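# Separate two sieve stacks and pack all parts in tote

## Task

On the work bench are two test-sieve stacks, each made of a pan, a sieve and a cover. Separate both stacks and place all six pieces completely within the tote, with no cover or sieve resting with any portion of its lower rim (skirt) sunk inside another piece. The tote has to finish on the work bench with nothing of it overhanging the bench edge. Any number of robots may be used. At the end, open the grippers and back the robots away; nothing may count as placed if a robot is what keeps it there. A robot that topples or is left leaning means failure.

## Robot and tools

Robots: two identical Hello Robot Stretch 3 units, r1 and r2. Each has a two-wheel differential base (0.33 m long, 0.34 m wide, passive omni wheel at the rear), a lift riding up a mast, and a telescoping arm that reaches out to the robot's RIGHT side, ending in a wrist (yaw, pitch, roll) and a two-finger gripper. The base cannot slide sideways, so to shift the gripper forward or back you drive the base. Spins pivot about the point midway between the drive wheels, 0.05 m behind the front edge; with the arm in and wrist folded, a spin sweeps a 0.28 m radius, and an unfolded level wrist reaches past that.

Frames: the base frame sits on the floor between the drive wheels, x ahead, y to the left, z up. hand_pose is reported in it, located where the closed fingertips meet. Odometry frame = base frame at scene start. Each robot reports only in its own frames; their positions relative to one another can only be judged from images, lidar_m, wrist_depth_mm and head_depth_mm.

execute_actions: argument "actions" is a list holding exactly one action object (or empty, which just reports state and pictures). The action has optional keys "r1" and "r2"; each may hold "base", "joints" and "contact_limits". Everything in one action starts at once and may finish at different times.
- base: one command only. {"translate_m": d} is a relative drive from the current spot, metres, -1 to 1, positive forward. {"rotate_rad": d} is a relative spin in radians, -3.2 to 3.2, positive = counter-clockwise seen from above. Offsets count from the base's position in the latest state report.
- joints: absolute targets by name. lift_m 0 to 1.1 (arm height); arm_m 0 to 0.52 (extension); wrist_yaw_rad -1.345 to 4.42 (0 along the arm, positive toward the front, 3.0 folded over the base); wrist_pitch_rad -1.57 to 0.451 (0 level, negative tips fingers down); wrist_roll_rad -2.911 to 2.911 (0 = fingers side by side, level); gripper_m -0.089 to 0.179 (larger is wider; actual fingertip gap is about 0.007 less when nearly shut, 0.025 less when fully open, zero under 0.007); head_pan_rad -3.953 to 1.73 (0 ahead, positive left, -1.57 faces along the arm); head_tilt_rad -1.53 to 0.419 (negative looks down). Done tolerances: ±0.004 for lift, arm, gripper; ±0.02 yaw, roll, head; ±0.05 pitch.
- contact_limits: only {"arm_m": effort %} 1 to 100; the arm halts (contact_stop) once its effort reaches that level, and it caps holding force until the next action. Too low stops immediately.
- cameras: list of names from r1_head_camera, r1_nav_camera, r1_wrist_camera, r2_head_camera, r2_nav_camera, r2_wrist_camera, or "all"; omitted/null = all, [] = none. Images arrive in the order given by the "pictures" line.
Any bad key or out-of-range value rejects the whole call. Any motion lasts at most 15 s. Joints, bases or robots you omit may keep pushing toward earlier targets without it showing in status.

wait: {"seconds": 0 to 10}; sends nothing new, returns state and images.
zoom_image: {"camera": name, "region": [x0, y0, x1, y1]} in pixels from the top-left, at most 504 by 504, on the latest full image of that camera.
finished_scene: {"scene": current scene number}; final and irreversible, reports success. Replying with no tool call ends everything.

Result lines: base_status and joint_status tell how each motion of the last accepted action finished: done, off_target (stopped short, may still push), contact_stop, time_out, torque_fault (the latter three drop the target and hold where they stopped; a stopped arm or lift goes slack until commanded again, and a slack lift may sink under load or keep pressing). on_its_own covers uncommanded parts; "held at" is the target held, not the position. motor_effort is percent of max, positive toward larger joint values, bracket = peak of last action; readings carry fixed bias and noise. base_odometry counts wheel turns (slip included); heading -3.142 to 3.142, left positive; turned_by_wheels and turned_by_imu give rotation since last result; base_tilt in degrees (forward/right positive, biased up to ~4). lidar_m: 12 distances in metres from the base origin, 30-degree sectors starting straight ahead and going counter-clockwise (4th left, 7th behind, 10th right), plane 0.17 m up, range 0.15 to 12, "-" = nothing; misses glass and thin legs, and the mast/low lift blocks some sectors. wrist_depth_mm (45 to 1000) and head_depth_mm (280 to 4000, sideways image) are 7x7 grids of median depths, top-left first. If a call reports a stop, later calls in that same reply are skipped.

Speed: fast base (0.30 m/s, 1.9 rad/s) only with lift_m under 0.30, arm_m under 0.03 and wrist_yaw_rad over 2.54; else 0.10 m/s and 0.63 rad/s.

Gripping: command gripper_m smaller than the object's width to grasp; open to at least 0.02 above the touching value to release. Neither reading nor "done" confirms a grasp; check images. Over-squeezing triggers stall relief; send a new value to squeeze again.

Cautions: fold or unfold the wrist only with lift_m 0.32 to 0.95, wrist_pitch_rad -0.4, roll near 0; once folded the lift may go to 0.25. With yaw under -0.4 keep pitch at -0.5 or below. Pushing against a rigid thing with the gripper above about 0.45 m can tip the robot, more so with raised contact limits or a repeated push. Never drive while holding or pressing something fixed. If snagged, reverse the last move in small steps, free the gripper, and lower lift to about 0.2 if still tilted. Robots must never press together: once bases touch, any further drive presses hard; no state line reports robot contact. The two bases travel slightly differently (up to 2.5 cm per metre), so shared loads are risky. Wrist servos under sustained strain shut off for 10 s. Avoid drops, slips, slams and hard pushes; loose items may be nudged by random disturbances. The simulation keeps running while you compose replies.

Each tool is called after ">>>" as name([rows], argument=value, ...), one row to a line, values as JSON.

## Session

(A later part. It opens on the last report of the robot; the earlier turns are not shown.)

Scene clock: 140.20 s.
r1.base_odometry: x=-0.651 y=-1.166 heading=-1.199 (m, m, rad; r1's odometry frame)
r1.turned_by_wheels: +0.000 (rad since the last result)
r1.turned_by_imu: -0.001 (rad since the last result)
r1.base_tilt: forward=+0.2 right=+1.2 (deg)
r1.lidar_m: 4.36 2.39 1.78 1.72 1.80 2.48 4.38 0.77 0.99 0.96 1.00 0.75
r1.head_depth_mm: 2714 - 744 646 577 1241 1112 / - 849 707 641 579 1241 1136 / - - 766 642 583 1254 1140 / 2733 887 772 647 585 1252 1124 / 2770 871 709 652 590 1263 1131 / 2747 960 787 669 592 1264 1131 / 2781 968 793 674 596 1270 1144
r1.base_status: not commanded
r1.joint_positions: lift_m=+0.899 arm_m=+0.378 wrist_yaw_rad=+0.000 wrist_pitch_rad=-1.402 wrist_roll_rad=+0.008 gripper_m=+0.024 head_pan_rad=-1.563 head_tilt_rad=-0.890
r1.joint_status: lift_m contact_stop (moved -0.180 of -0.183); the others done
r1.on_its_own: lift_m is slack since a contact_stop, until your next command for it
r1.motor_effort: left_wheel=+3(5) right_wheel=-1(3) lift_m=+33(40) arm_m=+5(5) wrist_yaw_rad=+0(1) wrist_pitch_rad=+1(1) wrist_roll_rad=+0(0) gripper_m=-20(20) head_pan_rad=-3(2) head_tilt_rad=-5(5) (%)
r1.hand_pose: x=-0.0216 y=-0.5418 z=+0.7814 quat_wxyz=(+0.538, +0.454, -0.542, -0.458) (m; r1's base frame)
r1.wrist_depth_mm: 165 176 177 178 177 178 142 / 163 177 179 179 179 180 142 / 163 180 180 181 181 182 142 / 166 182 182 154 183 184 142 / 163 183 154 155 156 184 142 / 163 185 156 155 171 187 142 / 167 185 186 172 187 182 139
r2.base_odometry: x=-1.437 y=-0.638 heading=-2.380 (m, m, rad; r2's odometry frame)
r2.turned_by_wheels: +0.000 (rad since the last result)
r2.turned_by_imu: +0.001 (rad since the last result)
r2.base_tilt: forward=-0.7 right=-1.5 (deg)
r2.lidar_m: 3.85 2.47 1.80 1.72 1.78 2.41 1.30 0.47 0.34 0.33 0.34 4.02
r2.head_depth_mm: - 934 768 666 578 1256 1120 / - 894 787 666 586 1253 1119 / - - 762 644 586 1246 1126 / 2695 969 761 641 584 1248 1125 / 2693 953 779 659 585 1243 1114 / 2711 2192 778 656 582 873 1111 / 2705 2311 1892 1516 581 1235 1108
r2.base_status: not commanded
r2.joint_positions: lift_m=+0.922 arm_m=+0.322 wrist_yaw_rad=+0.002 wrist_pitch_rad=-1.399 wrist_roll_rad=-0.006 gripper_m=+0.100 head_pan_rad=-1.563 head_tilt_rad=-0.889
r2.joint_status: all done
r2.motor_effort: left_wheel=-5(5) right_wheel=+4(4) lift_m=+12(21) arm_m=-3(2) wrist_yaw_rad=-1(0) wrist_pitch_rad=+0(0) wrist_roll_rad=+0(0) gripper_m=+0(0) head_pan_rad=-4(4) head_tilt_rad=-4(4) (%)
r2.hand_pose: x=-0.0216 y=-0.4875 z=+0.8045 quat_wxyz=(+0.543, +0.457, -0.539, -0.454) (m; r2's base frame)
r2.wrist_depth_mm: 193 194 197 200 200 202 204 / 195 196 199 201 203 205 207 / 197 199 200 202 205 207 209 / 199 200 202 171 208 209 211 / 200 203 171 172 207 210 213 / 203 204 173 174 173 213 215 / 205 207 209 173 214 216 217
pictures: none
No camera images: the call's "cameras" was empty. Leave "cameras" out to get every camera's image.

>>> execute_actions([
  {"r1":{"joints":{"gripper_m":0.1,"lift_m":0.902}},"r2":{"joints":{"gripper_m":0.03,"lift_m":0.928}}},
], cameras=[])

>>> execute_actions([
  {"r1":{"joints":{"lift_m":1.02}},"r2":{"joints":{"lift_m":1.03}}},
], cameras=["r2_head_camera","r1_head_camera"])

>>> execute_actions([
  {"r1":{"base":{"translate_m":0.54},"joints":{"arm_m":0.325}},"r2":{"base":{"translate_m":-0.51},"joints":{"arm_m":0.385}}},
], cameras=["r2_head_camera","r1_wrist_camera"])

Scene clock: 144.60 s.
r1.base_odometry: x=-0.651 y=-1.166 heading=-1.199 (m, m, rad; r1's odometry frame)
r1.turned_by_wheels: +0.000 (rad since the last result)
r1.turned_by_imu: +0.000 (rad since the last result)
r1.base_tilt: forward=-0.2 right=+1.3 (deg)
r1.lidar_m: 4.36 2.39 1.78 1.72 1.80 2.48 4.38 0.77 0.99 0.96 1.00 0.75
r1.head_depth_mm: - - 740 649 575 1239 1113 / - 849 712 640 579 1246 1130 / - - 766 643 581 1245 1138 / 2733 886 772 646 586 1244 1130 / 2745 874 709 654 589 1257 1133 / 2729 960 787 670 591 1269 1130 / 2774 967 793 674 595 1273 1135
r1.base_status: not commanded
r1.joint_positions: lift_m=+0.902 arm_m=+0.378 wrist_yaw_rad=+0.000 wrist_pitch_rad=-1.402 wrist_roll_rad=+0.008 gripper_m=+0.100 head_pan_rad=-1.563 head_tilt_rad=-0.890
r1.joint_status: all done
r1.motor_effort: left_wheel=+3(3) right_wheel=-2(2) lift_m=+44(44) arm_m=+5(5) wrist_yaw_rad=+1(1) wrist_pitch_rad=+1(1) wrist_roll_rad=+0(0) gripper_m=+0(79) head_pan_rad=-3(2) head_tilt_rad=-5(5) (%)
r1.hand_pose: x=-0.0216 y=-0.5419 z=+0.7837 quat_wxyz=(+0.538, +0.454, -0.542, -0.458) (m; r1's base frame)
r1.wrist_depth_mm: 166 177 177 179 179 180 143 / 163 178 180 180 181 181 142 / 163 181 181 182 182 183 142 / 166 182 183 161 185 185 142 / 164 184 163 163 164 185 142 / 164 184 186 164 187 185 142 / 162 184 187 187 188 188 135
r2.base_odometry: x=-1.437 y=-0.638 heading=-2.380 (m, m, rad; r2's odometry frame)
r2.turned_by_wheels: +0.000 (rad since the last result)
r2.turned_by_imu: +0.000 (rad since the last result)
r2.base_tilt: forward=-0.6 right=-1.7 (deg)
r2.lidar_m: 3.84 2.47 1.79 1.72 1.78 2.42 1.31 0.47 0.34 0.33 0.34 4.00
r2.head_depth_mm: - 935 770 667 578 1260 1128 / - 891 786 665 587 1257 1120 / - - 763 644 584 1251 1130 / 2694 954 760 640 584 1254 1125 / 2689 947 779 658 584 1241 1115 / 2695 2185 777 658 581 875 1108 / 2691 2309 1894 1518 582 1240 1109
r2.base_status: not commanded
r2.joint_positions: lift_m=+0.928 arm_m=+0.322 wrist_yaw_rad=+0.002 wrist_pitch_rad=-1.399 wrist_roll_rad=-0.006 gripper_m=+0.031 head_pan_rad=-1.563 head_tilt_rad=-0.889
r2.joint_status: all done
r2.motor_effort: left_wheel=-5(4) right_wheel=+4(4) lift_m=+24(25) arm_m=-2(2) wrist_yaw_rad=-1(0) wrist_pitch_rad=+0(0) wrist_roll_rad=+0(0) gripper_m=-24(95) head_pan_rad=-4(4) head_tilt_rad=-4(4) (%)
r2.hand_pose: x=-0.0216 y=-0.4875 z=+0.8097 quat_wxyz=(+0.543, +0.457, -0.539, -0.454) (m; r2's base frame)
r2.wrist_depth_mm: 198 200 202 204 205 208 209 / 200 202 204 206 208 210 213 / 203 204 206 206 209 212 214 / 204 207 207 175 212 213 216 / 208 207 175 176 213 217 219 / 208 209 176 178 173 219 220 / 211 212 215 175 219 221 222
pictures: none
No camera images: the call's "cameras" was empty. Leave "cameras" out to get every camera's image.

Scene clock: 146.50 s.
r1.base_odometry: x=-0.651 y=-1.166 heading=-1.199 (m, m, rad; r1's odometry frame)
r1.turned_by_wheels: +0.000 (rad since the last result)
r1.turned_by_imu: +0.000 (rad since the last result)
r1.base_tilt: forward=-0.2 right=+1.2 (deg)
r1.lidar_m: 4.38 2.40 1.78 1.72 1.79 2.48 4.40 0.77 0.99 0.96 1.00 0.75
r1.head_depth_mm: 2707 916 761 648 577 1234 1109 / 2683 845 708 640 579 1238 1135 / 2734 862 765 642 582 1247 1138 / 2755 884 773 647 584 1256 1126 / 2749 871 709 650 588 1259 1130 / 2767 960 789 668 592 1263 1135 / 2735 969 793 672 593 1268 1142
r1.base_status: not commanded
r1.joint_positions: lift_m=+1.020 arm_m=+0.378 wrist_yaw_rad=+0.000 wrist_pitch_rad=-1.402 wrist_roll_rad=+0.008 gripper_m=+0.100 head_pan_rad=-1.563 head_tilt_rad=-0.890
r1.joint_status: all done
r1.motor_effort: left_wheel=+3(3) right_wheel=-2(2) lift_m=+45(52) arm_m=+5(5) wrist_yaw_rad=+1(1) wrist_pitch_rad=+1(1) wrist_roll_rad=+0(0) gripper_m=+0(0) head_pan_rad=-2(2) head_tilt_rad=-5(6) (%)
r1.hand_pose: x=-0.0216 y=-0.5419 z=+0.9017 quat_wxyz=(+0.538, +0.454, -0.542, -0.458) (m; r1's base frame)
r1.wrist_depth_mm: 295 233 295 294 297 228 300 / 296 232 296 297 296 228 302 / 299 232 301 300 298 228 306 / 301 232 302 279 303 229 308 / 306 216 305 283 305 219 312 / 307 218 266 272 258 315 313 / 308 221 222 221 222 223 317
r2.base_odometry: x=-1.437 y=-0.638 heading=-2.380 (m, m, rad; r2's odometry frame)
r2.turned_by_wheels: +0.000 (rad since the last result)
r2.turned_by_imu: +0.000 (rad since the last result)
r2.base_tilt: forward=-0.6 right=-1.3 (deg)
r2.lidar_m: 3.83 2.47 1.79 1.72 1.78 2.42 1.30 0.47 0.34 0.33 0.34 4.00
r2.head_depth_mm: 2714 967 786 668 577 1250 1116 / 2719 962 785 665 587 1252 1123 / - 900 586 652 586 1252 1128 / 2678 923 658 650 585 1244 1122 / 2689 952 779 660 582 1246 1114 / 2721 2172 777 657 582 875 1108 / 2673 2310 1898 1524 580 1235 1107
r2.base_status: not commanded
r2.joint_positions: lift_m=+1.030 arm_m=+0.322 wrist_yaw_rad=+0.002 wrist_pitch_rad=-1.399 wrist_roll_rad=-0.006 gripper_m=+0.037 head_pan_rad=-1.563 head_tilt_rad=-0.889
r2.joint_status: all done
r2.on_its_own: gripper_m is held at +0.036, not at your +0.030, by its stall guard, which is not easing now
r2.motor_effort: left_wheel=-5(5) right_wheel=+4(4) lift_m=+25(26) arm_m=-3(2) wrist_yaw_rad=-1(1) wrist_pitch_rad=-1(0) wrist_roll_rad=+0(0) gripper_m=-21(22) head_pan_rad=-4(4) head_tilt_rad=-3(3) (%)
r2.hand_pose: x=-0.0216 y=-0.4874 z=+0.9117 quat_wxyz=(+0.543, +0.457, -0.539, -0.454) (m; r2's base frame)
r2.wrist_depth_mm: 298 297 301 303 307 310 313 / 303 301 304 305 310 312 318 / - 306 306 310 314 315 320 / - 309 310 177 317 320 323 / - 312 175 177 320 325 326 / - 314 176 178 173 324 330 / - 321 321 176 328 331 333
pictures: r1_head_camera (sideways: a quarter turn clockwise sets it upright), r2_head_camera (sideways: a quarter turn clockwise sets it upright)
Images, in order (width x height): r1_head_camera 896x504, r2_head_camera 896x504.

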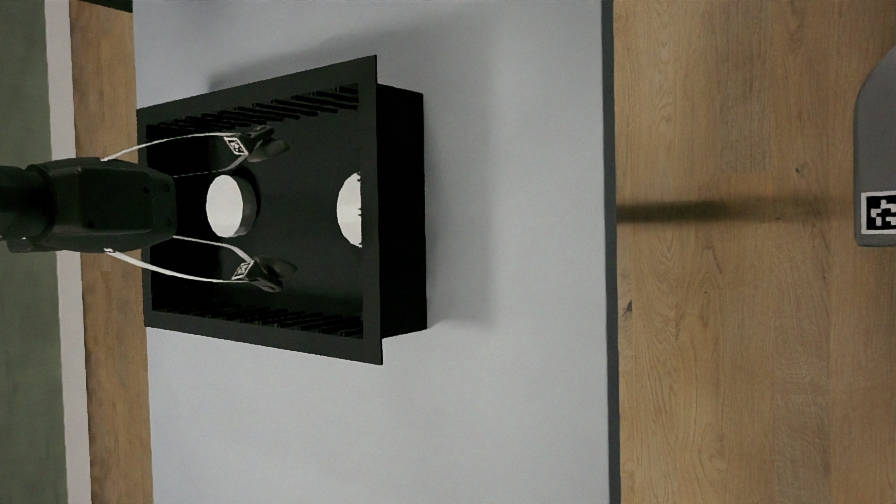

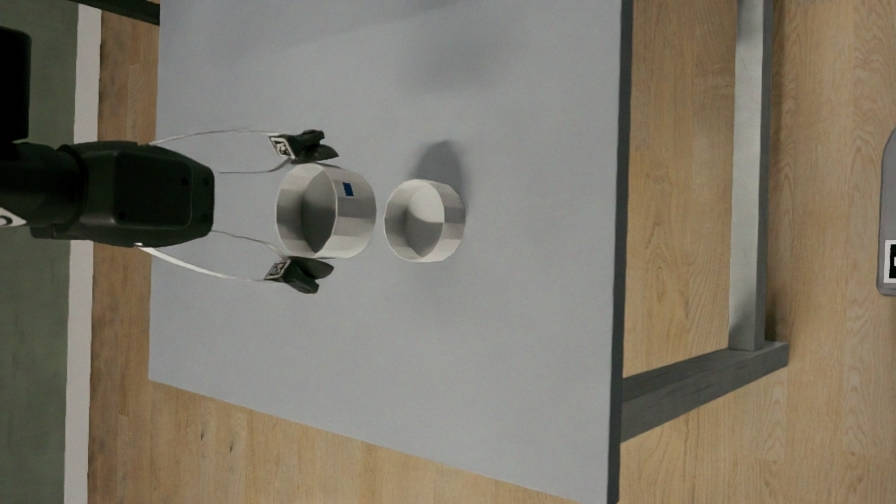

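Scene clock: 152.83 s.
r1.base_odometry: x=-0.455 y=-1.669 heading=-1.199 (m, m, rad; r1's odometry frame)
r1.turned_by_wheels: +0.000 (rad since the last result)
r1.turned_by_imu: +0.000 (rad since the last result)
r1.base_tilt: forward=-0.1 right=+1.3 (deg)
r1.lidar_m: 3.83 2.40 1.74 1.72 1.78 2.47 1.28 1.29 1.00 0.97 0.35 3.96
r1.head_depth_mm: 2744 918 758 648 586 1236 1107 / 2759 925 757 653 591 1244 1132 / - 881 770 643 594 1250 1136 / 2751 914 760 648 597 1255 1130 / 2781 951 784 663 602 1121 1128 / 2804 2302 829 668 602 1251 1135 / 2801 2419 1952 1643 1390 1275 1139
r1.base_status: done
r1.joint_positions: lift_m=+1.020 arm_m=+0.325 wrist_yaw_rad=+0.000 wrist_pitch_rad=-1.402 wrist_roll_rad=+0.008 gripper_m=+0.100 head_pan_rad=-1.563 head_tilt_rad=-0.890
r1.joint_status: all done
r1.motor_effort: left_wheel=+3(10) right_wheel=-2(3) lift_m=+45(46) arm_m=-4(6) wrist_yaw_rad=+0(1) wrist_pitch_rad=+1(1) wrist_roll_rad=+0(0) gripper_m=+0(0) head_pan_rad=-2(3) head_tilt_rad=-5(4) (%)
r1.hand_pose: x=-0.0216 y=-0.4898 z=+0.9017 quat_wxyz=(+0.538, +0.454, -0.542, -0.458) (m; r1's base frame)
r1.wrist_depth_mm: - 297 295 295 297 301 301 / - 300 299 299 302 301 302 / - 301 300 301 302 303 306 / - 306 304 271 305 305 307 / - 306 306 274 309 313 310 / - 308 311 311 311 312 315 / - 312 315 315 316 317 317
r2.base_odometry: x=-1.067 y=-0.286 heading=-2.381 (m, m, rad; r2's odometry frame)
r2.turned_by_wheels: +0.000 (rad since the last result)
r2.turned_by_imu: +0.002 (rad since the last result)
r2.base_tilt: forward=-0.5 right=-1.6 (deg)
r2.lidar_m: 4.34 2.46 1.78 1.72 1.77 2.42 4.46 0.48 0.35 0.33 0.34 0.47
r2.head_depth_mm: 2705 972 788 666 588 1254 1123 / 2721 874 729 638 587 1251 1123 / - 869 668 640 587 1252 1121 / 2687 871 664 646 584 1241 1127 / 2714 891 699 647 584 1251 1112 / 2684 950 775 658 581 1239 1110 / 2684 945 776 658 581 1235 1107
r2.base_status: done
r2.joint_positions: lift_m=+1.030 arm_m=+0.385 wrist_yaw_rad=+0.002 wrist_pitch_rad=-1.399 wrist_roll_rad=-0.006 gripper_m=+0.037 head_pan_rad=-1.563 head_tilt_rad=-0.889
r2.joint_status: all done
r2.on_its_own: gripper_m is held at +0.036, not at your +0.030, by its stall guard, which is not easing now
r2.motor_effort: left_wheel=-4(12) right_wheel=+4(7) lift_m=+25(25) arm_m=+3(0) wrist_yaw_rad=-1(1) wrist_pitch_rad=+0(0) wrist_roll_rad=+0(0) gripper_m=-20(20) head_pan_rad=-4(4) head_tilt_rad=-4(3) (%)
r2.hand_pose: x=-0.0216 y=-0.5496 z=+0.9117 quat_wxyz=(+0.543, +0.457, -0.539, -0.454) (m; r2's base frame)
r2.wrist_depth_mm: 298 223 299 303 304 245 311 / 298 224 302 304 307 243 315 / 302 237 305 308 310 244 323 / 304 246 308 176 315 242 323 / 309 234 175 177 283 260 324 / 312 311 176 178 172 328 330 / 311 227 229 175 232 330 333
pictures: r1_wrist_camera, r2_head_camera (sideways: a quarter turn clockwise sets it upright)
Images, in order (width x height): r1_wrist_camera 644x364, r2_head_camera 896x504.

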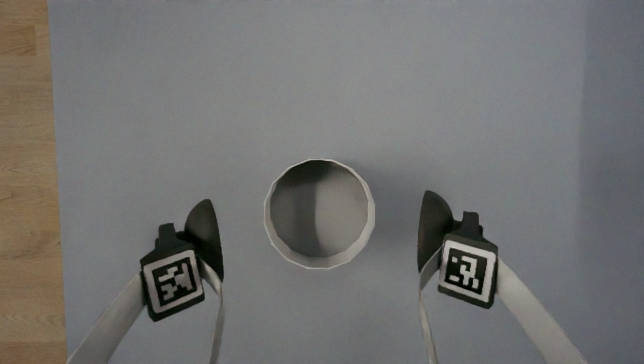

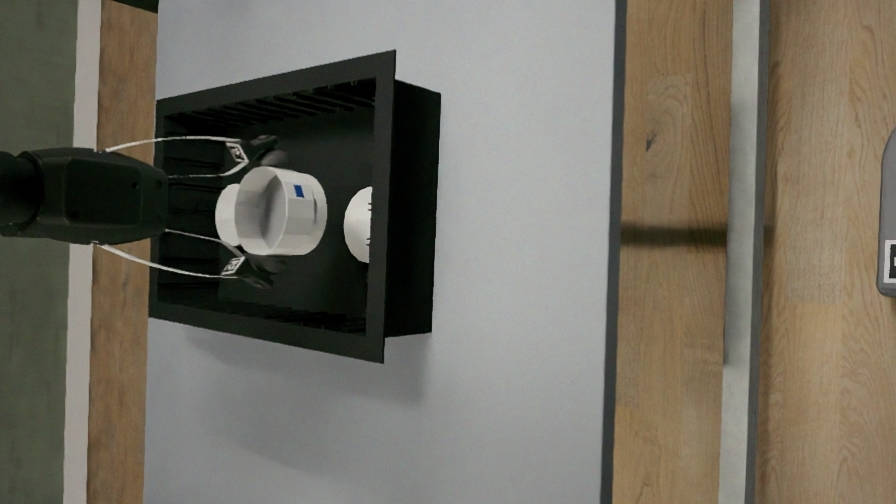

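>>> execute_actions([
  {"r1":{"joints":{"lift_m":0.926}},"r2":{"joints":{"lift_m":0.935}}},
], cameras=[])

>>> execute_actions([
  {"r1":{"joints":{"gripper_m":0.025}},"r2":{"joints":{"gripper_m":0.1}}},
], cameras=[])

>>> execute_actions([
  {"r1":{"joints":{"lift_m":1.03}},"r2":{"joints":{"lift_m":1.02}}},
], cameras=["r1_head_camera"])

>>> execute_actions([
  {"r1":{"base":{"translate_m":-0.54},"joints":{"arm_m":0.378}},"r2":{"base":{"translate_m":0.51},"joints":{"arm_m":0.322}}},
], cameras=["r1_head_camera","r2_wrist_camera"])

Scene clock: 159.10 s.
r1.base_odometry: x=-0.455 y=-1.669 heading=-1.199 (m, m, rad; r1's odometry frame)
r1.turned_by_wheels: +0.000 (rad since the last result)
r1.turned_by_imu: -0.001 (rad since the last result)
r1.base_tilt: forward=-0.1 right=+1.4 (deg)
r1.lidar_m: 3.83 2.41 1.75 1.71 1.79 2.47 1.28 1.29 1.00 0.97 0.35 3.96
r1.head_depth_mm: - 895 759 650 588 1237 1113 / - 873 765 651 589 1238 1127 / - - 752 641 594 1250 1140 / 2766 946 774 647 595 1253 1129 / 2781 951 783 662 600 1121 1131 / 2754 2313 829 669 603 1245 1142 / 2773 2375 1968 1657 1386 1273 1136
r1.base_status: not commanded
r1.joint_positions: lift_m=+0.926 arm_m=+0.325 wrist_yaw_rad=+0.000 wrist_pitch_rad=-1.402 wrist_roll_rad=+0.008 gripper_m=+0.100 head_pan_rad=-1.563 head_tilt_rad=-0.890
r1.joint_status: all done
r1.motor_effort: left_wheel=+3(3) right_wheel=-2(2) lift_m=+23(37) arm_m=-4(4) wrist_yaw_rad=+1(1) wrist_pitch_rad=+1(1) wrist_roll_rad=+0(0) gripper_m=+1(0) head_pan_rad=-4(3) head_tilt_rad=-5(4) (%)
r1.hand_pose: x=-0.0216 y=-0.4898 z=+0.8085 quat_wxyz=(+0.538, +0.454, -0.542, -0.458) (m; r1's base frame)
r1.wrist_depth_mm: 204 204 205 205 205 206 207 / 205 206 207 208 208 208 209 / 208 207 209 209 209 209 209 / 210 209 210 177 210 213 214 / 211 212 178 179 180 214 215 / 213 213 180 180 215 216 217 / 215 216 217 218 217 218 219
r2.base_odometry: x=-1.067 y=-0.286 heading=-2.381 (m, m, rad; r2's odometry frame)
r2.turned_by_wheels: +0.000 (rad since the last result)
r2.turned_by_imu: +0.001 (rad since the last result)
r2.base_tilt: forward=-0.6 right=-1.6 (deg)
r2.lidar_m: 4.36 2.46 1.79 1.72 1.78 2.41 4.45 0.48 0.35 0.33 0.34 0.47
r2.head_depth_mm: - 961 786 665 589 1254 1120 / - 868 734 638 589 1252 1122 / - 870 777 640 586 1246 1124 / 2700 878 719 645 584 1250 1120 / 2689 895 700 646 584 1244 1112 / 2693 947 775 656 582 1245 1108 / 2693 946 776 655 580 1236 1103
r2.base_status: not commanded
r2.joint_positions: lift_m=+0.935 arm_m=+0.385 wrist_yaw_rad=+0.002 wrist_pitch_rad=-1.399 wrist_roll_rad=-0.006 gripper_m=+0.037 head_pan_rad=-1.563 head_tilt_rad=-0.889
r2.joint_status: all done
r2.on_its_own: gripper_m is held at +0.036, not at your +0.030, by its stall guard, which is not easing now
r2.motor_effort: left_wheel=-4(4) right_wheel=+5(5) lift_m=+12(21) arm_m=+3(3) wrist_yaw_rad=-2(1) wrist_pitch_rad=+0(0) wrist_roll_rad=+0(0) gripper_m=-19(20) head_pan_rad=-4(5) head_tilt_rad=-4(4) (%)
r2.hand_pose: x=-0.0216 y=-0.5496 z=+0.8175 quat_wxyz=(+0.543, +0.457, -0.539, -0.454) (m; r2's base frame)
r2.wrist_depth_mm: 143 205 207 209 209 212 143 / 146 207 208 210 214 211 143 / 144 208 211 213 214 209 142 / 145 209 212 176 217 211 142 / 145 195 175 176 218 210 142 / 145 183 176 178 173 196 142 / 144 189 192 175 200 183 142
pictures: none
No camera images: the call's "cameras" was empty. Leave "cameras" out to get every camera's image.

Scene clock: 160.33 s.
r1.base_odometry: x=-0.455 y=-1.669 heading=-1.199 (m, m, rad; r1's odometry frame)
r1.turned_by_wheels: +0.000 (rad since the last result)
r1.turned_by_imu: +0.000 (rad since the last result)
r1.base_tilt: forward=+0.2 right=+1.2 (deg)
r1.lidar_m: 3.83 2.41 1.75 1.71 1.79 2.47 1.28 1.29 1.00 0.96 0.35 3.97
r1.head_depth_mm: - 895 759 649 586 1242 1111 / - 877 766 652 591 1238 1137 / - - 751 641 594 1248 1136 / 2719 947 775 648 597 1254 1124 / 2806 951 781 665 601 1121 1123 / 2774 2296 825 669 601 1245 1140 / 2770 2386 1959 1665 1393 1276 1140
r1.base_status: not commanded
r1.joint_positions: lift_m=+0.926 arm_m=+0.325 wrist_yaw_rad=+0.000 wrist_pitch_rad=-1.401 wrist_roll_rad=+0.008 gripper_m=+0.026 head_pan_rad=-1.563 head_tilt_rad=-0.890
r1.joint_status: all done
r1.motor_effort: left_wheel=+3(3) right_wheel=-2(2) lift_m=+24(24) arm_m=-4(4) wrist_yaw_rad=+0(1) wrist_pitch_rad=+1(1) wrist_roll_rad=+0(0) gripper_m=-19(93) head_pan_rad=-2(2) head_tilt_rad=-4(5) (%)
r1.hand_pose: x=-0.0216 y=-0.4898 z=+0.8084 quat_wxyz=(+0.538, +0.454, -0.542, -0.458) (m; r1's base frame)
r1.wrist_depth_mm: 204 204 205 204 205 205 206 / 206 206 206 208 209 208 208 / 208 209 209 208 209 209 211 / 210 210 210 175 212 212 212 / 211 209 176 177 176 213 214 / 214 213 178 177 178 217 218 / 214 215 217 216 218 218 218
r2.base_odometry: x=-1.067 y=-0.286 heading=-2.381 (m, m, rad; r2's odometry frame)
r2.turned_by_wheels: +0.000 (rad since the last result)
r2.turned_by_imu: +0.000 (rad since the last result)
r2.base_tilt: forward=-0.6 right=-1.5 (deg)
r2.lidar_m: 4.34 2.46 1.79 1.72 1.78 2.41 4.43 0.48 0.35 0.33 0.34 0.47
r2.head_depth_mm: - 963 788 665 588 1256 1123 / - 868 735 639 588 1254 1120 / - 870 779 642 586 1249 1122 / 2726 877 737 646 583 1243 1123 / 2693 894 698 647 583 1237 1116 / 2690 948 777 658 582 1241 1109 / 2713 943 773 656 581 1238 1109
r2.base_status: not commanded
r2.joint_positions: lift_m=+0.935 arm_m=+0.385 wrist_yaw_rad=+0.002 wrist_pitch_rad=-1.401 wrist_roll_rad=-0.006 gripper_m=+0.100 head_pan_rad=-1.563 head_tilt_rad=-0.889
r2.joint_status: all done
r2.motor_effort: left_wheel=-4(5) right_wheel=+4(4) lift_m=+12(12) arm_m=+3(3) wrist_yaw_rad=-1(0) wrist_pitch_rad=+1(1) wrist_roll_rad=+0(0) gripper_m=+1(75) head_pan_rad=-4(5) head_tilt_rad=-4(4) (%)
r2.hand_pose: x=-0.0216 y=-0.5490 z=+0.8175 quat_wxyz=(+0.543, +0.458, -0.538, -0.454) (m; r2's base frame)
r2.wrist_depth_mm: 143 204 207 209 210 210 143 / 147 206 208 211 213 211 143 / 144 208 211 213 214 210 143 / 144 209 212 176 217 210 143 / 145 194 175 177 218 209 142 / 145 182 177 178 199 196 142 / 139 187 185 177 198 184 141
pictures: none
No camera images: the call's "cameras" was empty. Leave "cameras" out to get every camera's image.

Scene clock: 162.10 s.
r1.base_odometry: x=-0.455 y=-1.669 heading=-1.199 (m, m, rad; r1's odometry frame)
r1.turned_by_wheels: +0.000 (rad since the last result)
r1.turned_by_imu: +0.000 (rad since the last result)
r1.base_tilt: forward=+0.0 right=+1.1 (deg)
r1.lidar_m: 3.83 2.41 1.75 1.72 1.79 2.48 1.28 1.29 1.00 0.97 0.35 3.97
r1.head_depth_mm: 2713 917 758 649 588 1236 1108 / 2711 925 764 651 590 1240 1136 / - 885 579 648 593 1252 1137 / 2782 916 723 659 598 1251 1127 / 2771 949 783 666 602 1117 1131 / 2783 2301 828 669 602 1246 1135 / 2775 2387 1963 1652 1392 1272 1140
r1.base_status: not commanded
r1.joint_positions: lift_m=+1.030 arm_m=+0.325 wrist_yaw_rad=+0.000 wrist_pitch_rad=-1.401 wrist_roll_rad=+0.008 gripper_m=+0.026 head_pan_rad=-1.563 head_tilt_rad=-0.890
r1.joint_status: all done
r1.motor_effort: left_wheel=+3(3) right_wheel=-2(2) lift_m=+47(48) arm_m=-4(4) wrist_yaw_rad=+0(0) wrist_pitch_rad=+0(1) wrist_roll_rad=+0(0) gripper_m=-19(19) head_pan_rad=-2(3) head_tilt_rad=-5(4) (%)
r1.hand_pose: x=-0.0216 y=-0.4898 z=+0.9117 quat_wxyz=(+0.538, +0.454, -0.542, -0.458) (m; r1's base frame)
r1.wrist_depth_mm: - 305 307 305 308 308 310 / - 307 310 311 310 310 311 / - 311 311 311 313 312 316 / - 313 314 175 317 319 320 / - 317 176 177 176 323 320 / - 320 178 178 177 321 326 / - 320 321 323 327 327 326
r2.base_odometry: x=-1.067 y=-0.286 heading=-2.381 (m, m, rad; r2's odometry frame)
r2.turned_by_wheels: +0.000 (rad since the last result)
r2.turned_by_imu: +0.000 (rad since the last result)
r2.base_tilt: forward=-0.6 right=-1.4 (deg)
r2.lidar_m: 4.36 2.47 1.79 1.72 1.78 2.41 4.43 0.48 0.35 0.33 0.34 0.47
r2.head_depth_mm: 2718 968 787 665 589 1255 1117 / 2695 873 725 638 588 1249 1116 / - 870 779 640 585 1248 1121 / 2722 871 757 644 585 1248 1120 / 2689 892 699 646 584 1242 1113 / 2724 952 776 656 582 1236 1107 / 2696 940 773 657 582 1239 1106
r2.base_status: not commanded
r2.joint_positions: lift_m=+1.020 arm_m=+0.385 wrist_yaw_rad=+0.002 wrist_pitch_rad=-1.401 wrist_roll_rad=-0.006 gripper_m=+0.100 head_pan_rad=-1.563 head_tilt_rad=-0.889
r2.joint_status: all done
r2.motor_effort: left_wheel=-4(4) right_wheel=+4(5) lift_m=+24(26) arm_m=+3(3) wrist_yaw_rad=-1(1) wrist_pitch_rad=+1(1) wrist_roll_rad=+0(0) gripper_m=+0(0) head_pan_rad=-4(4) head_tilt_rad=-4(4) (%)
r2.hand_pose: x=-0.0216 y=-0.5490 z=+0.9017 quat_wxyz=(+0.543, +0.458, -0.538, -0.454) (m; r2's base frame)
r2.wrist_depth_mm: 287 222 288 291 293 228 301 / 289 224 292 293 298 227 306 / 293 225 295 298 300 226 309 / 296 227 299 262 303 243 314 / 299 212 300 261 306 241 316 / 303 228 271 260 270 224 320 / 302 217 219 221 223 321 323
pictures: r1_head_camera (sideways: a quarter turn clockwise sets it upright)
Images, in order (width x height): r1_head_camera 896x504.

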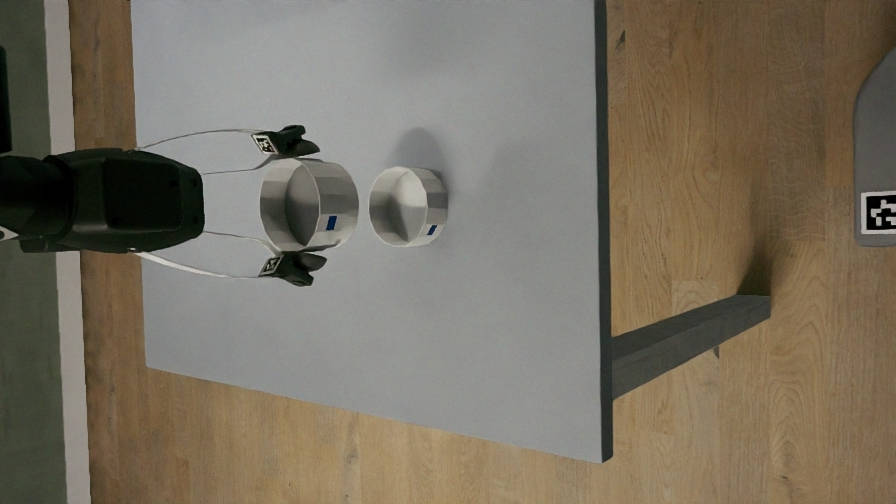

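Scene clock: 168.47 s.
r1.base_odometry: x=-0.651 y=-1.166 heading=-1.199 (m, m, rad; r1's odometry frame)
r1.turned_by_wheels: +0.000 (rad since the last result)
r1.turned_by_imu: -0.001 (rad since the last result)
r1.base_tilt: forward=-0.3 right=+1.2 (deg)
r1.lidar_m: 4.36 2.40 1.78 1.72 1.80 2.47 4.37 0.77 0.99 0.96 1.00 0.75
r1.head_depth_mm: 2688 915 760 648 577 1236 1111 / 2679 847 698 640 579 1235 1129 / - 843 699 644 581 1253 1147 / 2721 868 740 647 586 1256 1128 / 2760 872 708 653 589 1255 1129 / 2746 957 788 669 592 1265 1136 / 2779 965 795 672 595 1273 1138
r1.base_status: done
r1.joint_positions: lift_m=+1.030 arm_m=+0.378 wrist_yaw_rad=+0.000 wrist_pitch_rad=-1.401 wrist_roll_rad=+0.008 gripper_m=+0.026 head_pan_rad=-1.563 head_tilt_rad=-0.890
r1.joint_status: all done
r1.motor_effort: left_wheel=+3(4) right_wheel=-2(7) lift_m=+46(46) arm_m=+5(4) wrist_yaw_rad=+1(0) wrist_pitch_rad=+0(1) wrist_roll_rad=+0(0) gripper_m=-19(19) head_pan_rad=-2(3) head_tilt_rad=-4(5) (%)
r1.hand_pose: x=-0.0216 y=-0.5420 z=+0.9117 quat_wxyz=(+0.538, +0.454, -0.542, -0.458) (m; r1's base frame)
r1.wrist_depth_mm: 301 231 305 303 303 229 310 / 307 232 305 310 309 248 312 / 308 230 307 309 311 248 315 / 314 232 314 175 316 247 320 / 316 238 177 176 176 247 320 / 316 231 177 179 177 321 323 / 322 321 231 232 233 324 327
r2.base_odometry: x=-1.437 y=-0.638 heading=-2.381 (m, m, rad; r2's odometry frame)
r2.turned_by_wheels: +0.000 (rad since the last result)
r2.turned_by_imu: +0.000 (rad since the last result)
r2.base_tilt: forward=-0.6 right=-1.4 (deg)
r2.lidar_m: 3.86 2.47 1.80 1.73 1.78 2.42 1.30 0.47 0.34 0.33 0.34 4.02
r2.head_depth_mm: 2669 968 790 668 577 1255 1120 / 2759 964 786 667 586 1254 1124 / - 901 783 651 586 1246 1126 / 2664 924 772 650 584 1242 1124 / 2681 951 778 659 584 1241 1111 / 2693 2189 778 657 583 870 1106 / 2674 2331 1890 1512 580 1239 1103
r2.base_status: done
r2.joint_positions: lift_m=+1.020 arm_m=+0.322 wrist_yaw_rad=+0.002 wrist_pitch_rad=-1.401 wrist_roll_rad=-0.006 gripper_m=+0.100 head_pan_rad=-1.563 head_tilt_rad=-0.889
r2.joint_status: all done
r2.motor_effort: left_wheel=-4(5) right_wheel=+4(11) lift_m=+24(24) arm_m=-3(6) wrist_yaw_rad=+0(1) wrist_pitch_rad=+1(1) wrist_roll_rad=+0(0) gripper_m=+0(2) head_pan_rad=-4(3) head_tilt_rad=-4(4) (%)
r2.hand_pose: x=-0.0216 y=-0.4868 z=+0.9017 quat_wxyz=(+0.543, +0.458, -0.538, -0.454) (m; r2's base frame)
r2.wrist_depth_mm: 287 288 292 293 296 299 303 / 290 293 295 297 301 302 307 / 295 295 297 299 302 305 308 / 297 298 299 300 307 310 312 / 300 300 303 303 310 313 317 / - 302 309 310 314 317 319 / - 307 311 314 314 319 323
pictures: r1_head_camera (sideways: a quarter turn clockwise sets it upright), r2_wrist_camera
Images, in order (width x height): r1_head_camera 896x504, r2_wrist_camera 644x364.

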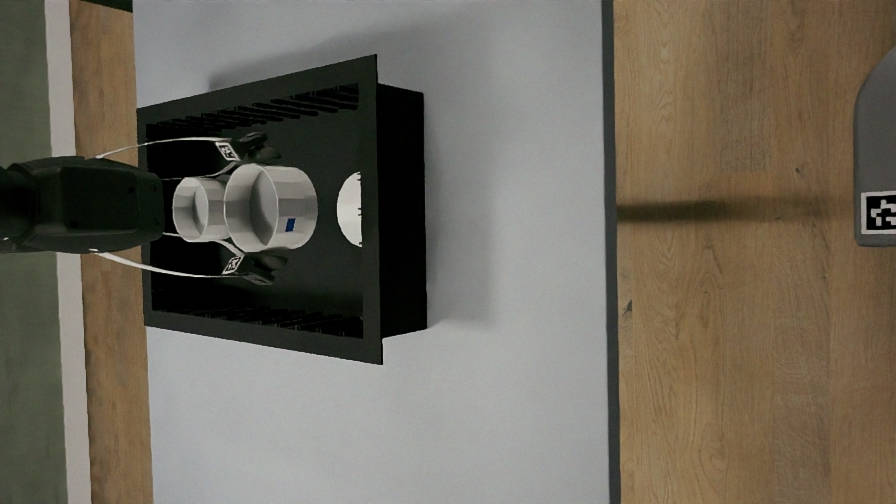

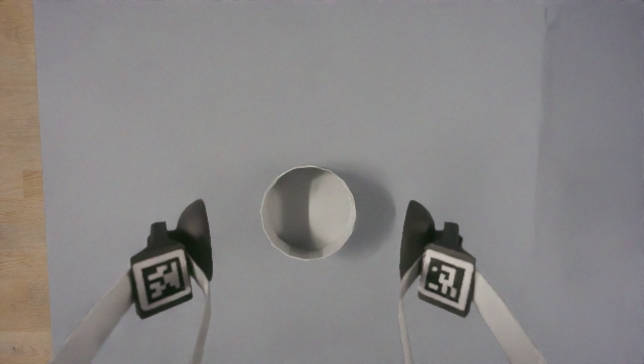

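>>> execute_actions([
  {"r1":{"joints":{"lift_m":0.934}},"r2":{"joints":{"lift_m":0.899}}},
], cameras=[])

>>> execute_actions([
  {"r1":{"joints":{"gripper_m":0.1}},"r2":{"joints":{"gripper_m":0.035}}},
], cameras=[])

>>> execute_actions([
  {"r1":{"joints":{"lift_m":1.02}},"r2":{"joints":{"lift_m":1.02}}},
], cameras=[])

>>> execute_actions([
  {"r1":{"base":{"translate_m":0.54},"joints":{"arm_m":0.325}},"r2":{"base":{"translate_m":-0.51},"joints":{"arm_m":0.495}}},
], cameras=["r2_head_camera","r2_wrist_camera","r1_wrist_camera"])

Scene clock: 173.70 s.
r1.base_odometry: x=-0.651 y=-1.166 heading=-1.199 (m, m, rad; r1's odometry frame)
r1.turned_by_wheels: +0.000 (rad since the last result)
r1.turned_by_imu: -0.001 (rad since the last result)
r1.base_tilt: forward=-0.1 right=+1.2 (deg)
r1.lidar_m: 4.36 2.39 1.78 1.72 1.79 2.48 4.37 0.77 1.00 0.96 1.00 0.75
r1.head_depth_mm: - 893 762 647 577 1232 1111 / - 844 708 640 579 1239 1134 / - 864 697 643 581 1247 1132 / 2775 886 771 648 585 1254 1128 / 2781 872 706 651 587 1257 1129 / 2748 958 787 668 592 1265 1132 / 2777 970 793 673 594 1275 1134
r1.base_status: not commanded
r1.joint_positions: lift_m=+0.934 arm_m=+0.378 wrist_yaw_rad=+0.000 wrist_pitch_rad=-1.401 wrist_roll_rad=+0.008 gripper_m=+0.026 head_pan_rad=-1.563 head_tilt_rad=-0.890
r1.joint_status: all done
r1.motor_effort: left_wheel=+3(3) right_wheel=-2(2) lift_m=+25(38) arm_m=+5(5) wrist_yaw_rad=+0(0) wrist_pitch_rad=+1(1) wrist_roll_rad=+0(0) gripper_m=-19(19) head_pan_rad=-3(2) head_tilt_rad=-4(6) (%)
r1.hand_pose: x=-0.0216 y=-0.5420 z=+0.8164 quat_wxyz=(+0.538, +0.454, -0.542, -0.458) (m; r1's base frame)
r1.wrist_depth_mm: 166 208 210 210 211 211 143 / 163 210 213 212 213 212 143 / 162 213 213 214 215 212 142 / 166 214 215 175 216 212 142 / 163 216 178 176 177 212 142 / 164 203 177 178 177 186 142 / 162 190 192 173 194 183 140
r2.base_odometry: x=-1.437 y=-0.638 heading=-2.381 (m, m, rad; r2's odometry frame)
r2.turned_by_wheels: +0.000 (rad since the last result)
r2.turned_by_imu: +0.001 (rad since the last result)
r2.base_tilt: forward=-0.5 right=-1.5 (deg)
r2.lidar_m: 3.84 2.47 1.80 1.72 1.78 2.42 1.30 0.47 0.34 0.33 0.34 4.03
r2.head_depth_mm: 2620 - 766 666 577 1252 1121 / - - 786 664 586 1253 1119 / 2632 - 764 648 585 1252 1125 / 2704 951 762 646 584 1248 1126 / 2704 949 778 659 584 1244 1111 / 2690 2170 779 658 583 875 1109 / 2703 2302 1900 1513 581 1243 1106
r2.base_status: not commanded
r2.joint_positions: lift_m=+0.899 arm_m=+0.322 wrist_yaw_rad=+0.002 wrist_pitch_rad=-1.401 wrist_roll_rad=-0.006 gripper_m=+0.100 head_pan_rad=-1.563 head_tilt_rad=-0.889
r2.joint_status: all done
r2.motor_effort: left_wheel=-5(5) right_wheel=+4(3) lift_m=+12(19) arm_m=-2(2) wrist_yaw_rad=+0(0) wrist_pitch_rad=+1(1) wrist_roll_rad=+0(0) gripper_m=-1(1) head_pan_rad=-4(4) head_tilt_rad=-4(4) (%)
r2.hand_pose: x=-0.0216 y=-0.4868 z=+0.7815 quat_wxyz=(+0.543, +0.458, -0.538, -0.454) (m; r2's base frame)
r2.wrist_depth_mm: 172 173 174 175 177 179 180 / 172 175 175 178 180 180 183 / 175 176 178 179 181 183 185 / 177 178 179 180 183 185 186 / 178 180 179 181 184 186 189 / 180 181 182 183 186 189 191 / 181 184 186 187 190 191 192
pictures: none
No camera images: the call's "cameras" was empty. Leave "cameras" out to get every camera's image.

Scene clock: 174.93 s.
r1.base_odometry: x=-0.651 y=-1.166 heading=-1.199 (m, m, rad; r1's odometry frame)
r1.turned_by_wheels: +0.000 (rad since the last result)
r1.turned_by_imu: +0.000 (rad since the last result)
r1.base_tilt: forward=-0.1 right=+1.1 (deg)
r1.lidar_m: 4.37 2.39 1.78 1.72 1.80 2.48 4.39 0.77 0.99 0.96 1.00 0.75
r1.head_depth_mm: - 895 758 647 576 1232 1110 / - 843 697 641 579 1240 1130 / - 866 738 643 583 1245 1136 / 2740 883 755 647 586 1260 1126 / 2800 872 708 652 590 1259 1131 / 2744 959 788 668 591 1263 1133 / 2791 967 794 674 594 1269 1136
r1.base_status: not commanded
r1.joint_positions: lift_m=+0.934 arm_m=+0.378 wrist_yaw_rad=+0.000 wrist_pitch_rad=-1.403 wrist_roll_rad=+0.008 gripper_m=+0.100 head_pan_rad=-1.563 head_tilt_rad=-0.890
r1.joint_status: all done
r1.motor_effort: left_wheel=+3(4) right_wheel=-1(2) lift_m=+24(24) arm_m=+5(5) wrist_yaw_rad=+0(1) wrist_pitch_rad=+1(2) wrist_roll_rad=+0(0) gripper_m=+0(80) head_pan_rad=-2(3) head_tilt_rad=-4(4) (%)
r1.hand_pose: x=-0.0216 y=-0.5415 z=+0.8164 quat_wxyz=(+0.538, +0.455, -0.542, -0.459) (m; r1's base frame)
r1.wrist_depth_mm: 162 210 209 210 210 211 143 / 163 211 211 211 213 211 142 / 163 213 213 213 215 213 142 / 163 215 214 176 217 212 142 / 163 217 177 178 177 198 142 / 163 196 179 179 200 186 142 / 162 183 189 170 192 190 136
r2.base_odometry: x=-1.437 y=-0.638 heading=-2.381 (m, m, rad; r2's odometry frame)
r2.turned_by_wheels: +0.000 (rad since the last result)
r2.turned_by_imu: +0.000 (rad since the last result)
r2.base_tilt: forward=-0.7 right=-1.5 (deg)
r2.lidar_m: 3.84 2.47 1.79 1.72 1.78 2.42 1.30 0.47 0.34 0.33 0.34 4.02
r2.head_depth_mm: 2635 - 766 665 577 1256 1116 / - - 785 665 587 1251 1120 / 2640 - 746 649 585 1249 1132 / 2691 956 761 644 586 1247 1121 / 2741 951 777 658 583 1239 1113 / 2688 2182 776 659 581 877 1108 / 2695 2319 1908 1513 580 1235 1106
r2.base_status: not commanded
r2.joint_positions: lift_m=+0.899 arm_m=+0.322 wrist_yaw_rad=+0.002 wrist_pitch_rad=-1.401 wrist_roll_rad=-0.006 gripper_m=+0.036 head_pan_rad=-1.563 head_tilt_rad=-0.889
r2.joint_status: all done
r2.motor_effort: left_wheel=-5(5) right_wheel=+4(4) lift_m=+12(12) arm_m=-2(2) wrist_yaw_rad=-1(0) wrist_pitch_rad=+1(1) wrist_roll_rad=+0(0) gripper_m=-21(92) head_pan_rad=-3(3) head_tilt_rad=-4(4) (%)
r2.hand_pose: x=-0.0216 y=-0.4868 z=+0.7815 quat_wxyz=(+0.543, +0.458, -0.538, -0.454) (m; r2's base frame)
r2.wrist_depth_mm: 172 172 174 176 178 179 181 / 173 175 176 177 179 181 183 / 175 175 179 179 180 183 185 / 176 177 179 180 183 185 187 / 178 180 179 181 184 187 189 / 180 181 181 182 173 190 191 / 182 184 186 187 189 191 193
pictures: none
No camera images: the call's "cameras" was empty. Leave "cameras" out to get every camera's image.

Scene clock: 176.87 s.
r1.base_odometry: x=-0.651 y=-1.166 heading=-1.199 (m, m, rad; r1's odometry frame)
r1.turned_by_wheels: +0.000 (rad since the last result)
r1.turned_by_imu: +0.000 (rad since the last result)
r1.base_tilt: forward=-0.1 right=+1.3 (deg)
r1.lidar_m: 4.37 2.39 1.78 1.72 1.80 2.48 4.39 0.77 0.99 0.96 1.01 0.75
r1.head_depth_mm: 2713 919 761 648 576 1237 1108 / 2719 846 697 639 579 1246 1133 / 2722 852 745 643 582 1247 1140 / 2771 866 756 646 585 1253 1128 / 2725 874 707 652 589 1257 1121 / 2748 959 788 669 591 1262 1137 / 2766 970 792 673 596 1270 1133
r1.base_status: not commanded
r1.joint_positions: lift_m=+1.020 arm_m=+0.378 wrist_yaw_rad=+0.000 wrist_pitch_rad=-1.403 wrist_roll_rad=+0.008 gripper_m=+0.100 head_pan_rad=-1.563 head_tilt_rad=-0.890
r1.joint_status: all done
r1.motor_effort: left_wheel=+4(3) right_wheel=-2(1) lift_m=+46(51) arm_m=+5(5) wrist_yaw_rad=+1(1) wrist_pitch_rad=+1(2) wrist_roll_rad=+0(0) gripper_m=+0(0) head_pan_rad=-3(3) head_tilt_rad=-5(5) (%)
r1.hand_pose: x=-0.0216 y=-0.5417 z=+0.9017 quat_wxyz=(+0.538, +0.454, -0.542, -0.459) (m; r1's base frame)
r1.wrist_depth_mm: 295 232 293 293 297 229 300 / 297 230 296 297 297 229 302 / 301 232 299 298 302 227 306 / 302 232 299 262 303 228 307 / 305 218 303 264 304 219 309 / 307 217 265 256 257 228 314 / 311 221 220 221 223 223 315
r2.base_odometry: x=-1.437 y=-0.638 heading=-2.381 (m, m, rad; r2's odometry frame)
r2.turned_by_wheels: +0.000 (rad since the last result)
r2.turned_by_imu: +0.000 (rad since the last result)
r2.base_tilt: forward=-0.6 right=-1.4 (deg)
r2.lidar_m: 3.86 2.47 1.79 1.72 1.78 2.42 1.30 0.47 0.34 0.33 0.34 4.00
r2.head_depth_mm: 2735 969 788 665 577 1257 1122 / 2733 963 783 666 587 1246 1117 / - 898 728 664 586 1249 1124 / 2701 924 724 660 585 1247 1122 / 2689 953 778 659 584 1248 1112 / 2678 2161 775 658 582 873 1110 / 2714 2310 1897 1512 580 1235 1108
r2.base_status: not commanded
r2.joint_positions: lift_m=+1.020 arm_m=+0.322 wrist_yaw_rad=+0.002 wrist_pitch_rad=-1.401 wrist_roll_rad=-0.006 gripper_m=+0.039 head_pan_rad=-1.563 head_tilt_rad=-0.889
r2.joint_status: all done
r2.motor_effort: left_wheel=-5(5) right_wheel=+4(4) lift_m=+24(26) arm_m=-3(2) wrist_yaw_rad=-1(1) wrist_pitch_rad=+1(1) wrist_roll_rad=+0(0) gripper_m=-20(21) head_pan_rad=-4(5) head_tilt_rad=-4(4) (%)
r2.hand_pose: x=-0.0216 y=-0.4868 z=+0.9016 quat_wxyz=(+0.543, +0.458, -0.538, -0.454) (m; r2's base frame)
r2.wrist_depth_mm: 290 288 291 294 297 300 303 / 288 291 294 297 300 301 306 / 295 295 298 299 304 307 307 / 298 296 300 180 306 308 312 / 301 300 178 181 309 315 317 / - 303 181 182 179 316 321 / - 308 312 312 317 318 320
pictures: none
No camera images: the call's "cameras" was empty. Leave "cameras" out to get every camera's image.

Scene clock: 183.20 s.
r1.base_odometry: x=-0.455 y=-1.669 heading=-1.199 (m, m, rad; r1's odometry frame)
r1.turned_by_wheels: +0.000 (rad since the last result)
r1.turned_by_imu: +0.000 (rad since the last result)
r1.base_tilt: forward=-0.1 right=+1.3 (deg)
r1.lidar_m: 3.82 2.42 1.75 1.72 1.79 2.47 1.29 1.30 1.00 0.97 0.35 3.96
r1.head_depth_mm: 2708 919 761 648 587 1235 1109 / 2798 925 755 652 590 1241 1133 / - 883 771 649 594 1247 1140 / 2756 914 759 660 597 1249 1131 / 2763 949 782 663 601 1198 1133 / 2766 2288 826 669 603 1264 1133 / 2753 2353 1973 1668 1393 1269 1143
r1.base_status: done
r1.joint_positions: lift_m=+1.020 arm_m=+0.325 wrist_yaw_rad=+0.000 wrist_pitch_rad=-1.402 wrist_roll_rad=+0.008 gripper_m=+0.100 head_pan_rad=-1.563 head_tilt_rad=-0.890
r1.joint_status: all done
r1.motor_effort: left_wheel=+3(9) right_wheel=-2(3) lift_m=+45(44) arm_m=-4(2) wrist_yaw_rad=+1(0) wrist_pitch_rad=+1(1) wrist_roll_rad=+0(0) gripper_m=+0(0) head_pan_rad=-2(2) head_tilt_rad=-4(4) (%)
r1.hand_pose: x=-0.0216 y=-0.4896 z=+0.9017 quat_wxyz=(+0.538, +0.454, -0.542, -0.458) (m; r1's base frame)
r1.wrist_depth_mm: - 296 295 299 296 297 299 / - 296 297 297 300 300 301 / - 301 304 301 304 305 306 / - 303 304 306 307 308 307 / - 304 305 307 310 309 309 / - 310 310 312 312 312 313 / - 311 314 315 314 314 317
r2.base_odometry: x=-1.067 y=-0.286 heading=-2.381 (m, m, rad; r2's odometry frame)
r2.turned_by_wheels: +0.000 (rad since the last result)
r2.turned_by_imu: +0.002 (rad since the last result)
r2.base_tilt: forward=-0.7 right=-1.6 (deg)
r2.lidar_m: 4.36 2.46 1.79 1.72 1.78 2.42 4.45 0.48 0.35 0.33 0.34 0.47
r2.head_depth_mm: 2714 962 788 666 588 1251 1121 / 2742 873 736 638 587 1253 1121 / 2689 851 779 642 587 1247 1128 / 2693 850 778 643 586 1247 1125 / 2716 892 699 646 583 1241 1114 / 2693 949 776 658 581 1244 1107 / 2717 940 773 656 581 1234 1110
r2.base_status: done
r2.joint_positions: lift_m=+1.020 arm_m=+0.495 wrist_yaw_rad=+0.002 wrist_pitch_rad=-1.401 wrist_roll_rad=-0.006 gripper_m=+0.039 head_pan_rad=-1.563 head_tilt_rad=-0.889
r2.joint_status: all done
r2.motor_effort: left_wheel=-4(12) right_wheel=+5(7) lift_m=+25(25) arm_m=+3(5) wrist_yaw_rad=+0(0) wrist_pitch_rad=+1(1) wrist_roll_rad=+0(0) gripper_m=-19(21) head_pan_rad=-4(5) head_tilt_rad=-4(4) (%)
r2.hand_pose: x=-0.0216 y=-0.6590 z=+0.9016 quat_wxyz=(+0.543, +0.458, -0.538, -0.454) (m; r2's base frame)
r2.wrist_depth_mm: 285 221 287 251 294 229 302 / 289 222 293 272 298 228 305 / 291 224 295 297 299 227 307 / 295 225 296 179 303 227 312 / 298 212 179 181 286 244 315 / 301 213 181 182 178 230 316 / 303 228 304 268 312 261 322
pictures: r1_wrist_camera, r2_head_camera (sideways: a quarter turn clockwise sets it upright), r2_wrist_camera
Images, in order (width x height): r1_wrist_camera 644x364, r2_head_camera 896x504, r2_wrist_camera 644x364.

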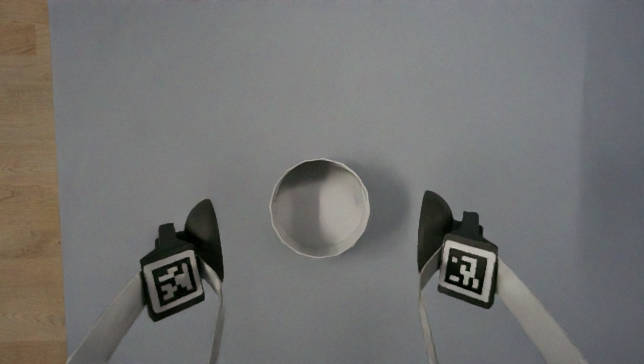

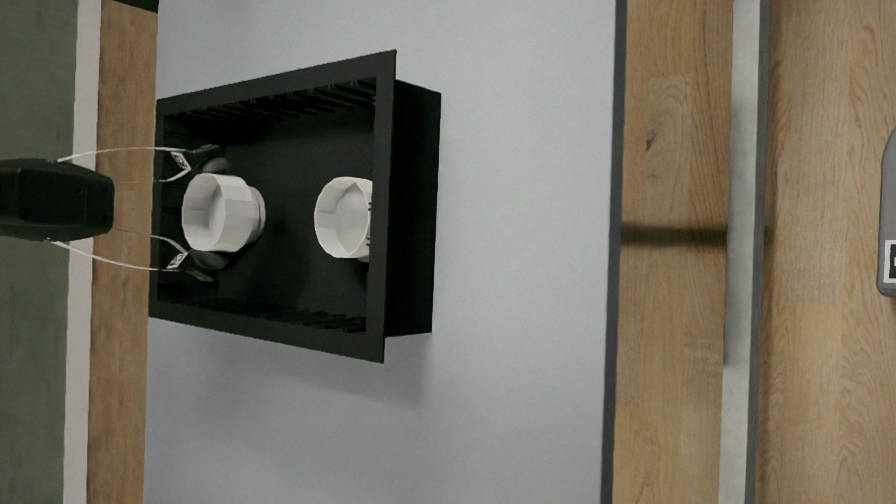

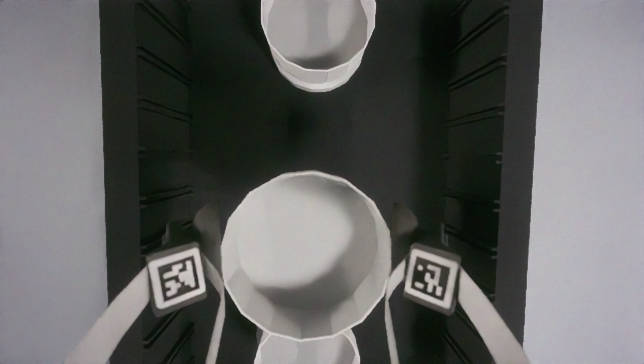

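>>> execute_actions([
  {"r1":{"joints":{"lift_m":0.898}},"r2":{"joints":{"lift_m":0.903,"arm_m":0.468}}},
], cameras=[])

>>> execute_actions([
  {"r1":{"joints":{"gripper_m":0.025}},"r2":{"joints":{"gripper_m":0.1}}},
], cameras=[])

>>> execute_actions([
  {"r1":{"joints":{"lift_m":1.02}},"r2":{"joints":{"lift_m":1.02}}},
], cameras=["r2_wrist_camera"])

>>> execute_actions([
  {"r1":{"base":{"translate_m":-0.56},"joints":{"arm_m":0.461}},"r2":{"base":{"translate_m":0.2},"joints":{"arm_m":0.0,"head_pan_rad":-1.9}}},
], cameras=["r1_head_camera","r1_wrist_camera"])

Scene clock: 190.70 s.
r1.base_odometry: x=-0.455 y=-1.669 heading=-1.199 (m, m, rad; r1's odometry frame)
r1.turned_by_wheels: +0.000 (rad since the last result)
r1.turned_by_imu: -0.001 (rad since the last result)
r1.base_tilt: forward=+0.0 right=+1.1 (deg)
r1.lidar_m: 3.84 2.41 1.75 1.72 1.79 2.47 1.29 1.29 1.00 0.97 0.35 3.97
r1.head_depth_mm: 2705 - 741 650 587 1235 1108 / - - 765 652 590 1248 1133 / 2718 - 735 643 593 1245 1135 / 2758 944 769 647 596 1254 1122 / 2748 949 780 663 601 1197 1129 / 2752 2310 827 667 603 1266 1134 / 2739 2391 1956 1659 1396 1275 1135
r1.base_status: not commanded
r1.joint_positions: lift_m=+0.898 arm_m=+0.325 wrist_yaw_rad=+0.000 wrist_pitch_rad=-1.402 wrist_roll_rad=+0.008 gripper_m=+0.100 head_pan_rad=-1.563 head_tilt_rad=-0.890
r1.joint_status: all done
r1.motor_effort: left_wheel=+3(2) right_wheel=-2(2) lift_m=+24(34) arm_m=-4(4) wrist_yaw_rad=+1(1) wrist_pitch_rad=+1(1) wrist_roll_rad=+0(0) gripper_m=+0(0) head_pan_rad=-2(2) head_tilt_rad=-5(5) (%)
r1.hand_pose: x=-0.0216 y=-0.4896 z=+0.7804 quat_wxyz=(+0.538, +0.454, -0.542, -0.458) (m; r1's base frame)
r1.wrist_depth_mm: 176 176 177 177 178 179 179 / 178 179 179 179 180 180 181 / 179 180 181 181 182 183 183 / 181 182 182 182 183 185 184 / 182 183 182 183 182 185 186 / 184 185 184 184 186 188 187 / 186 186 187 189 189 188 189
r2.base_odometry: x=-1.067 y=-0.286 heading=-2.381 (m, m, rad; r2's odometry frame)
r2.turned_by_wheels: +0.000 (rad since the last result)
r2.turned_by_imu: +0.001 (rad since the last result)
r2.base_tilt: forward=-0.7 right=-1.6 (deg)
r2.lidar_m: 4.35 2.46 1.79 1.72 1.77 2.42 4.44 0.48 0.34 0.33 0.34 0.47
r2.head_depth_mm: - - 768 651 588 1256 1115 / - 873 733 639 588 1249 1119 / - 871 749 641 587 1248 1125 / 2657 875 741 645 585 1246 1129 / 2707 894 701 646 584 1244 1116 / 2683 946 779 660 582 1240 1114 / 2719 943 774 658 581 1238 1112
r2.base_status: not commanded
r2.joint_positions: lift_m=+0.909 arm_m=+0.468 wrist_yaw_rad=+0.002 wrist_pitch_rad=-1.400 wrist_roll_rad=-0.006 gripper_m=+0.039 head_pan_rad=-1.563 head_tilt_rad=-0.889
r2.joint_status: lift_m contact_stop (moved -0.111 of -0.117); the others done
r2.on_its_own: lift_m is slack since a contact_stop, until your next command for it (your +0.903 is given up)
r2.motor_effort: left_wheel=-5(5) right_wheel=+5(5) lift_m=+18(22) arm_m=-2(3) wrist_yaw_rad=-1(1) wrist_pitch_rad=+0(2) wrist_roll_rad=+0(0) gripper_m=-19(20) head_pan_rad=-4(4) head_tilt_rad=-3(4) (%)
r2.hand_pose: x=-0.0216 y=-0.6332 z=+0.7906 quat_wxyz=(+0.543, +0.457, -0.538, -0.454) (m; r2's base frame)
r2.wrist_depth_mm: 142 181 182 183 185 187 145 / 143 182 185 185 187 189 144 / 146 183 186 188 189 190 144 / 143 186 188 188 191 192 144 / 147 188 179 182 182 194 143 / 145 181 173 175 179 196 143 / 143 191 192 163 197 190 142
pictures: none
No camera images: the call's "cameras" was empty. Leave "cameras" out to get every camera's image.

not run: a stop came earlier in this reply.

not run: a stop came earlier in this reply.

not run: a stop came earlier in this reply.


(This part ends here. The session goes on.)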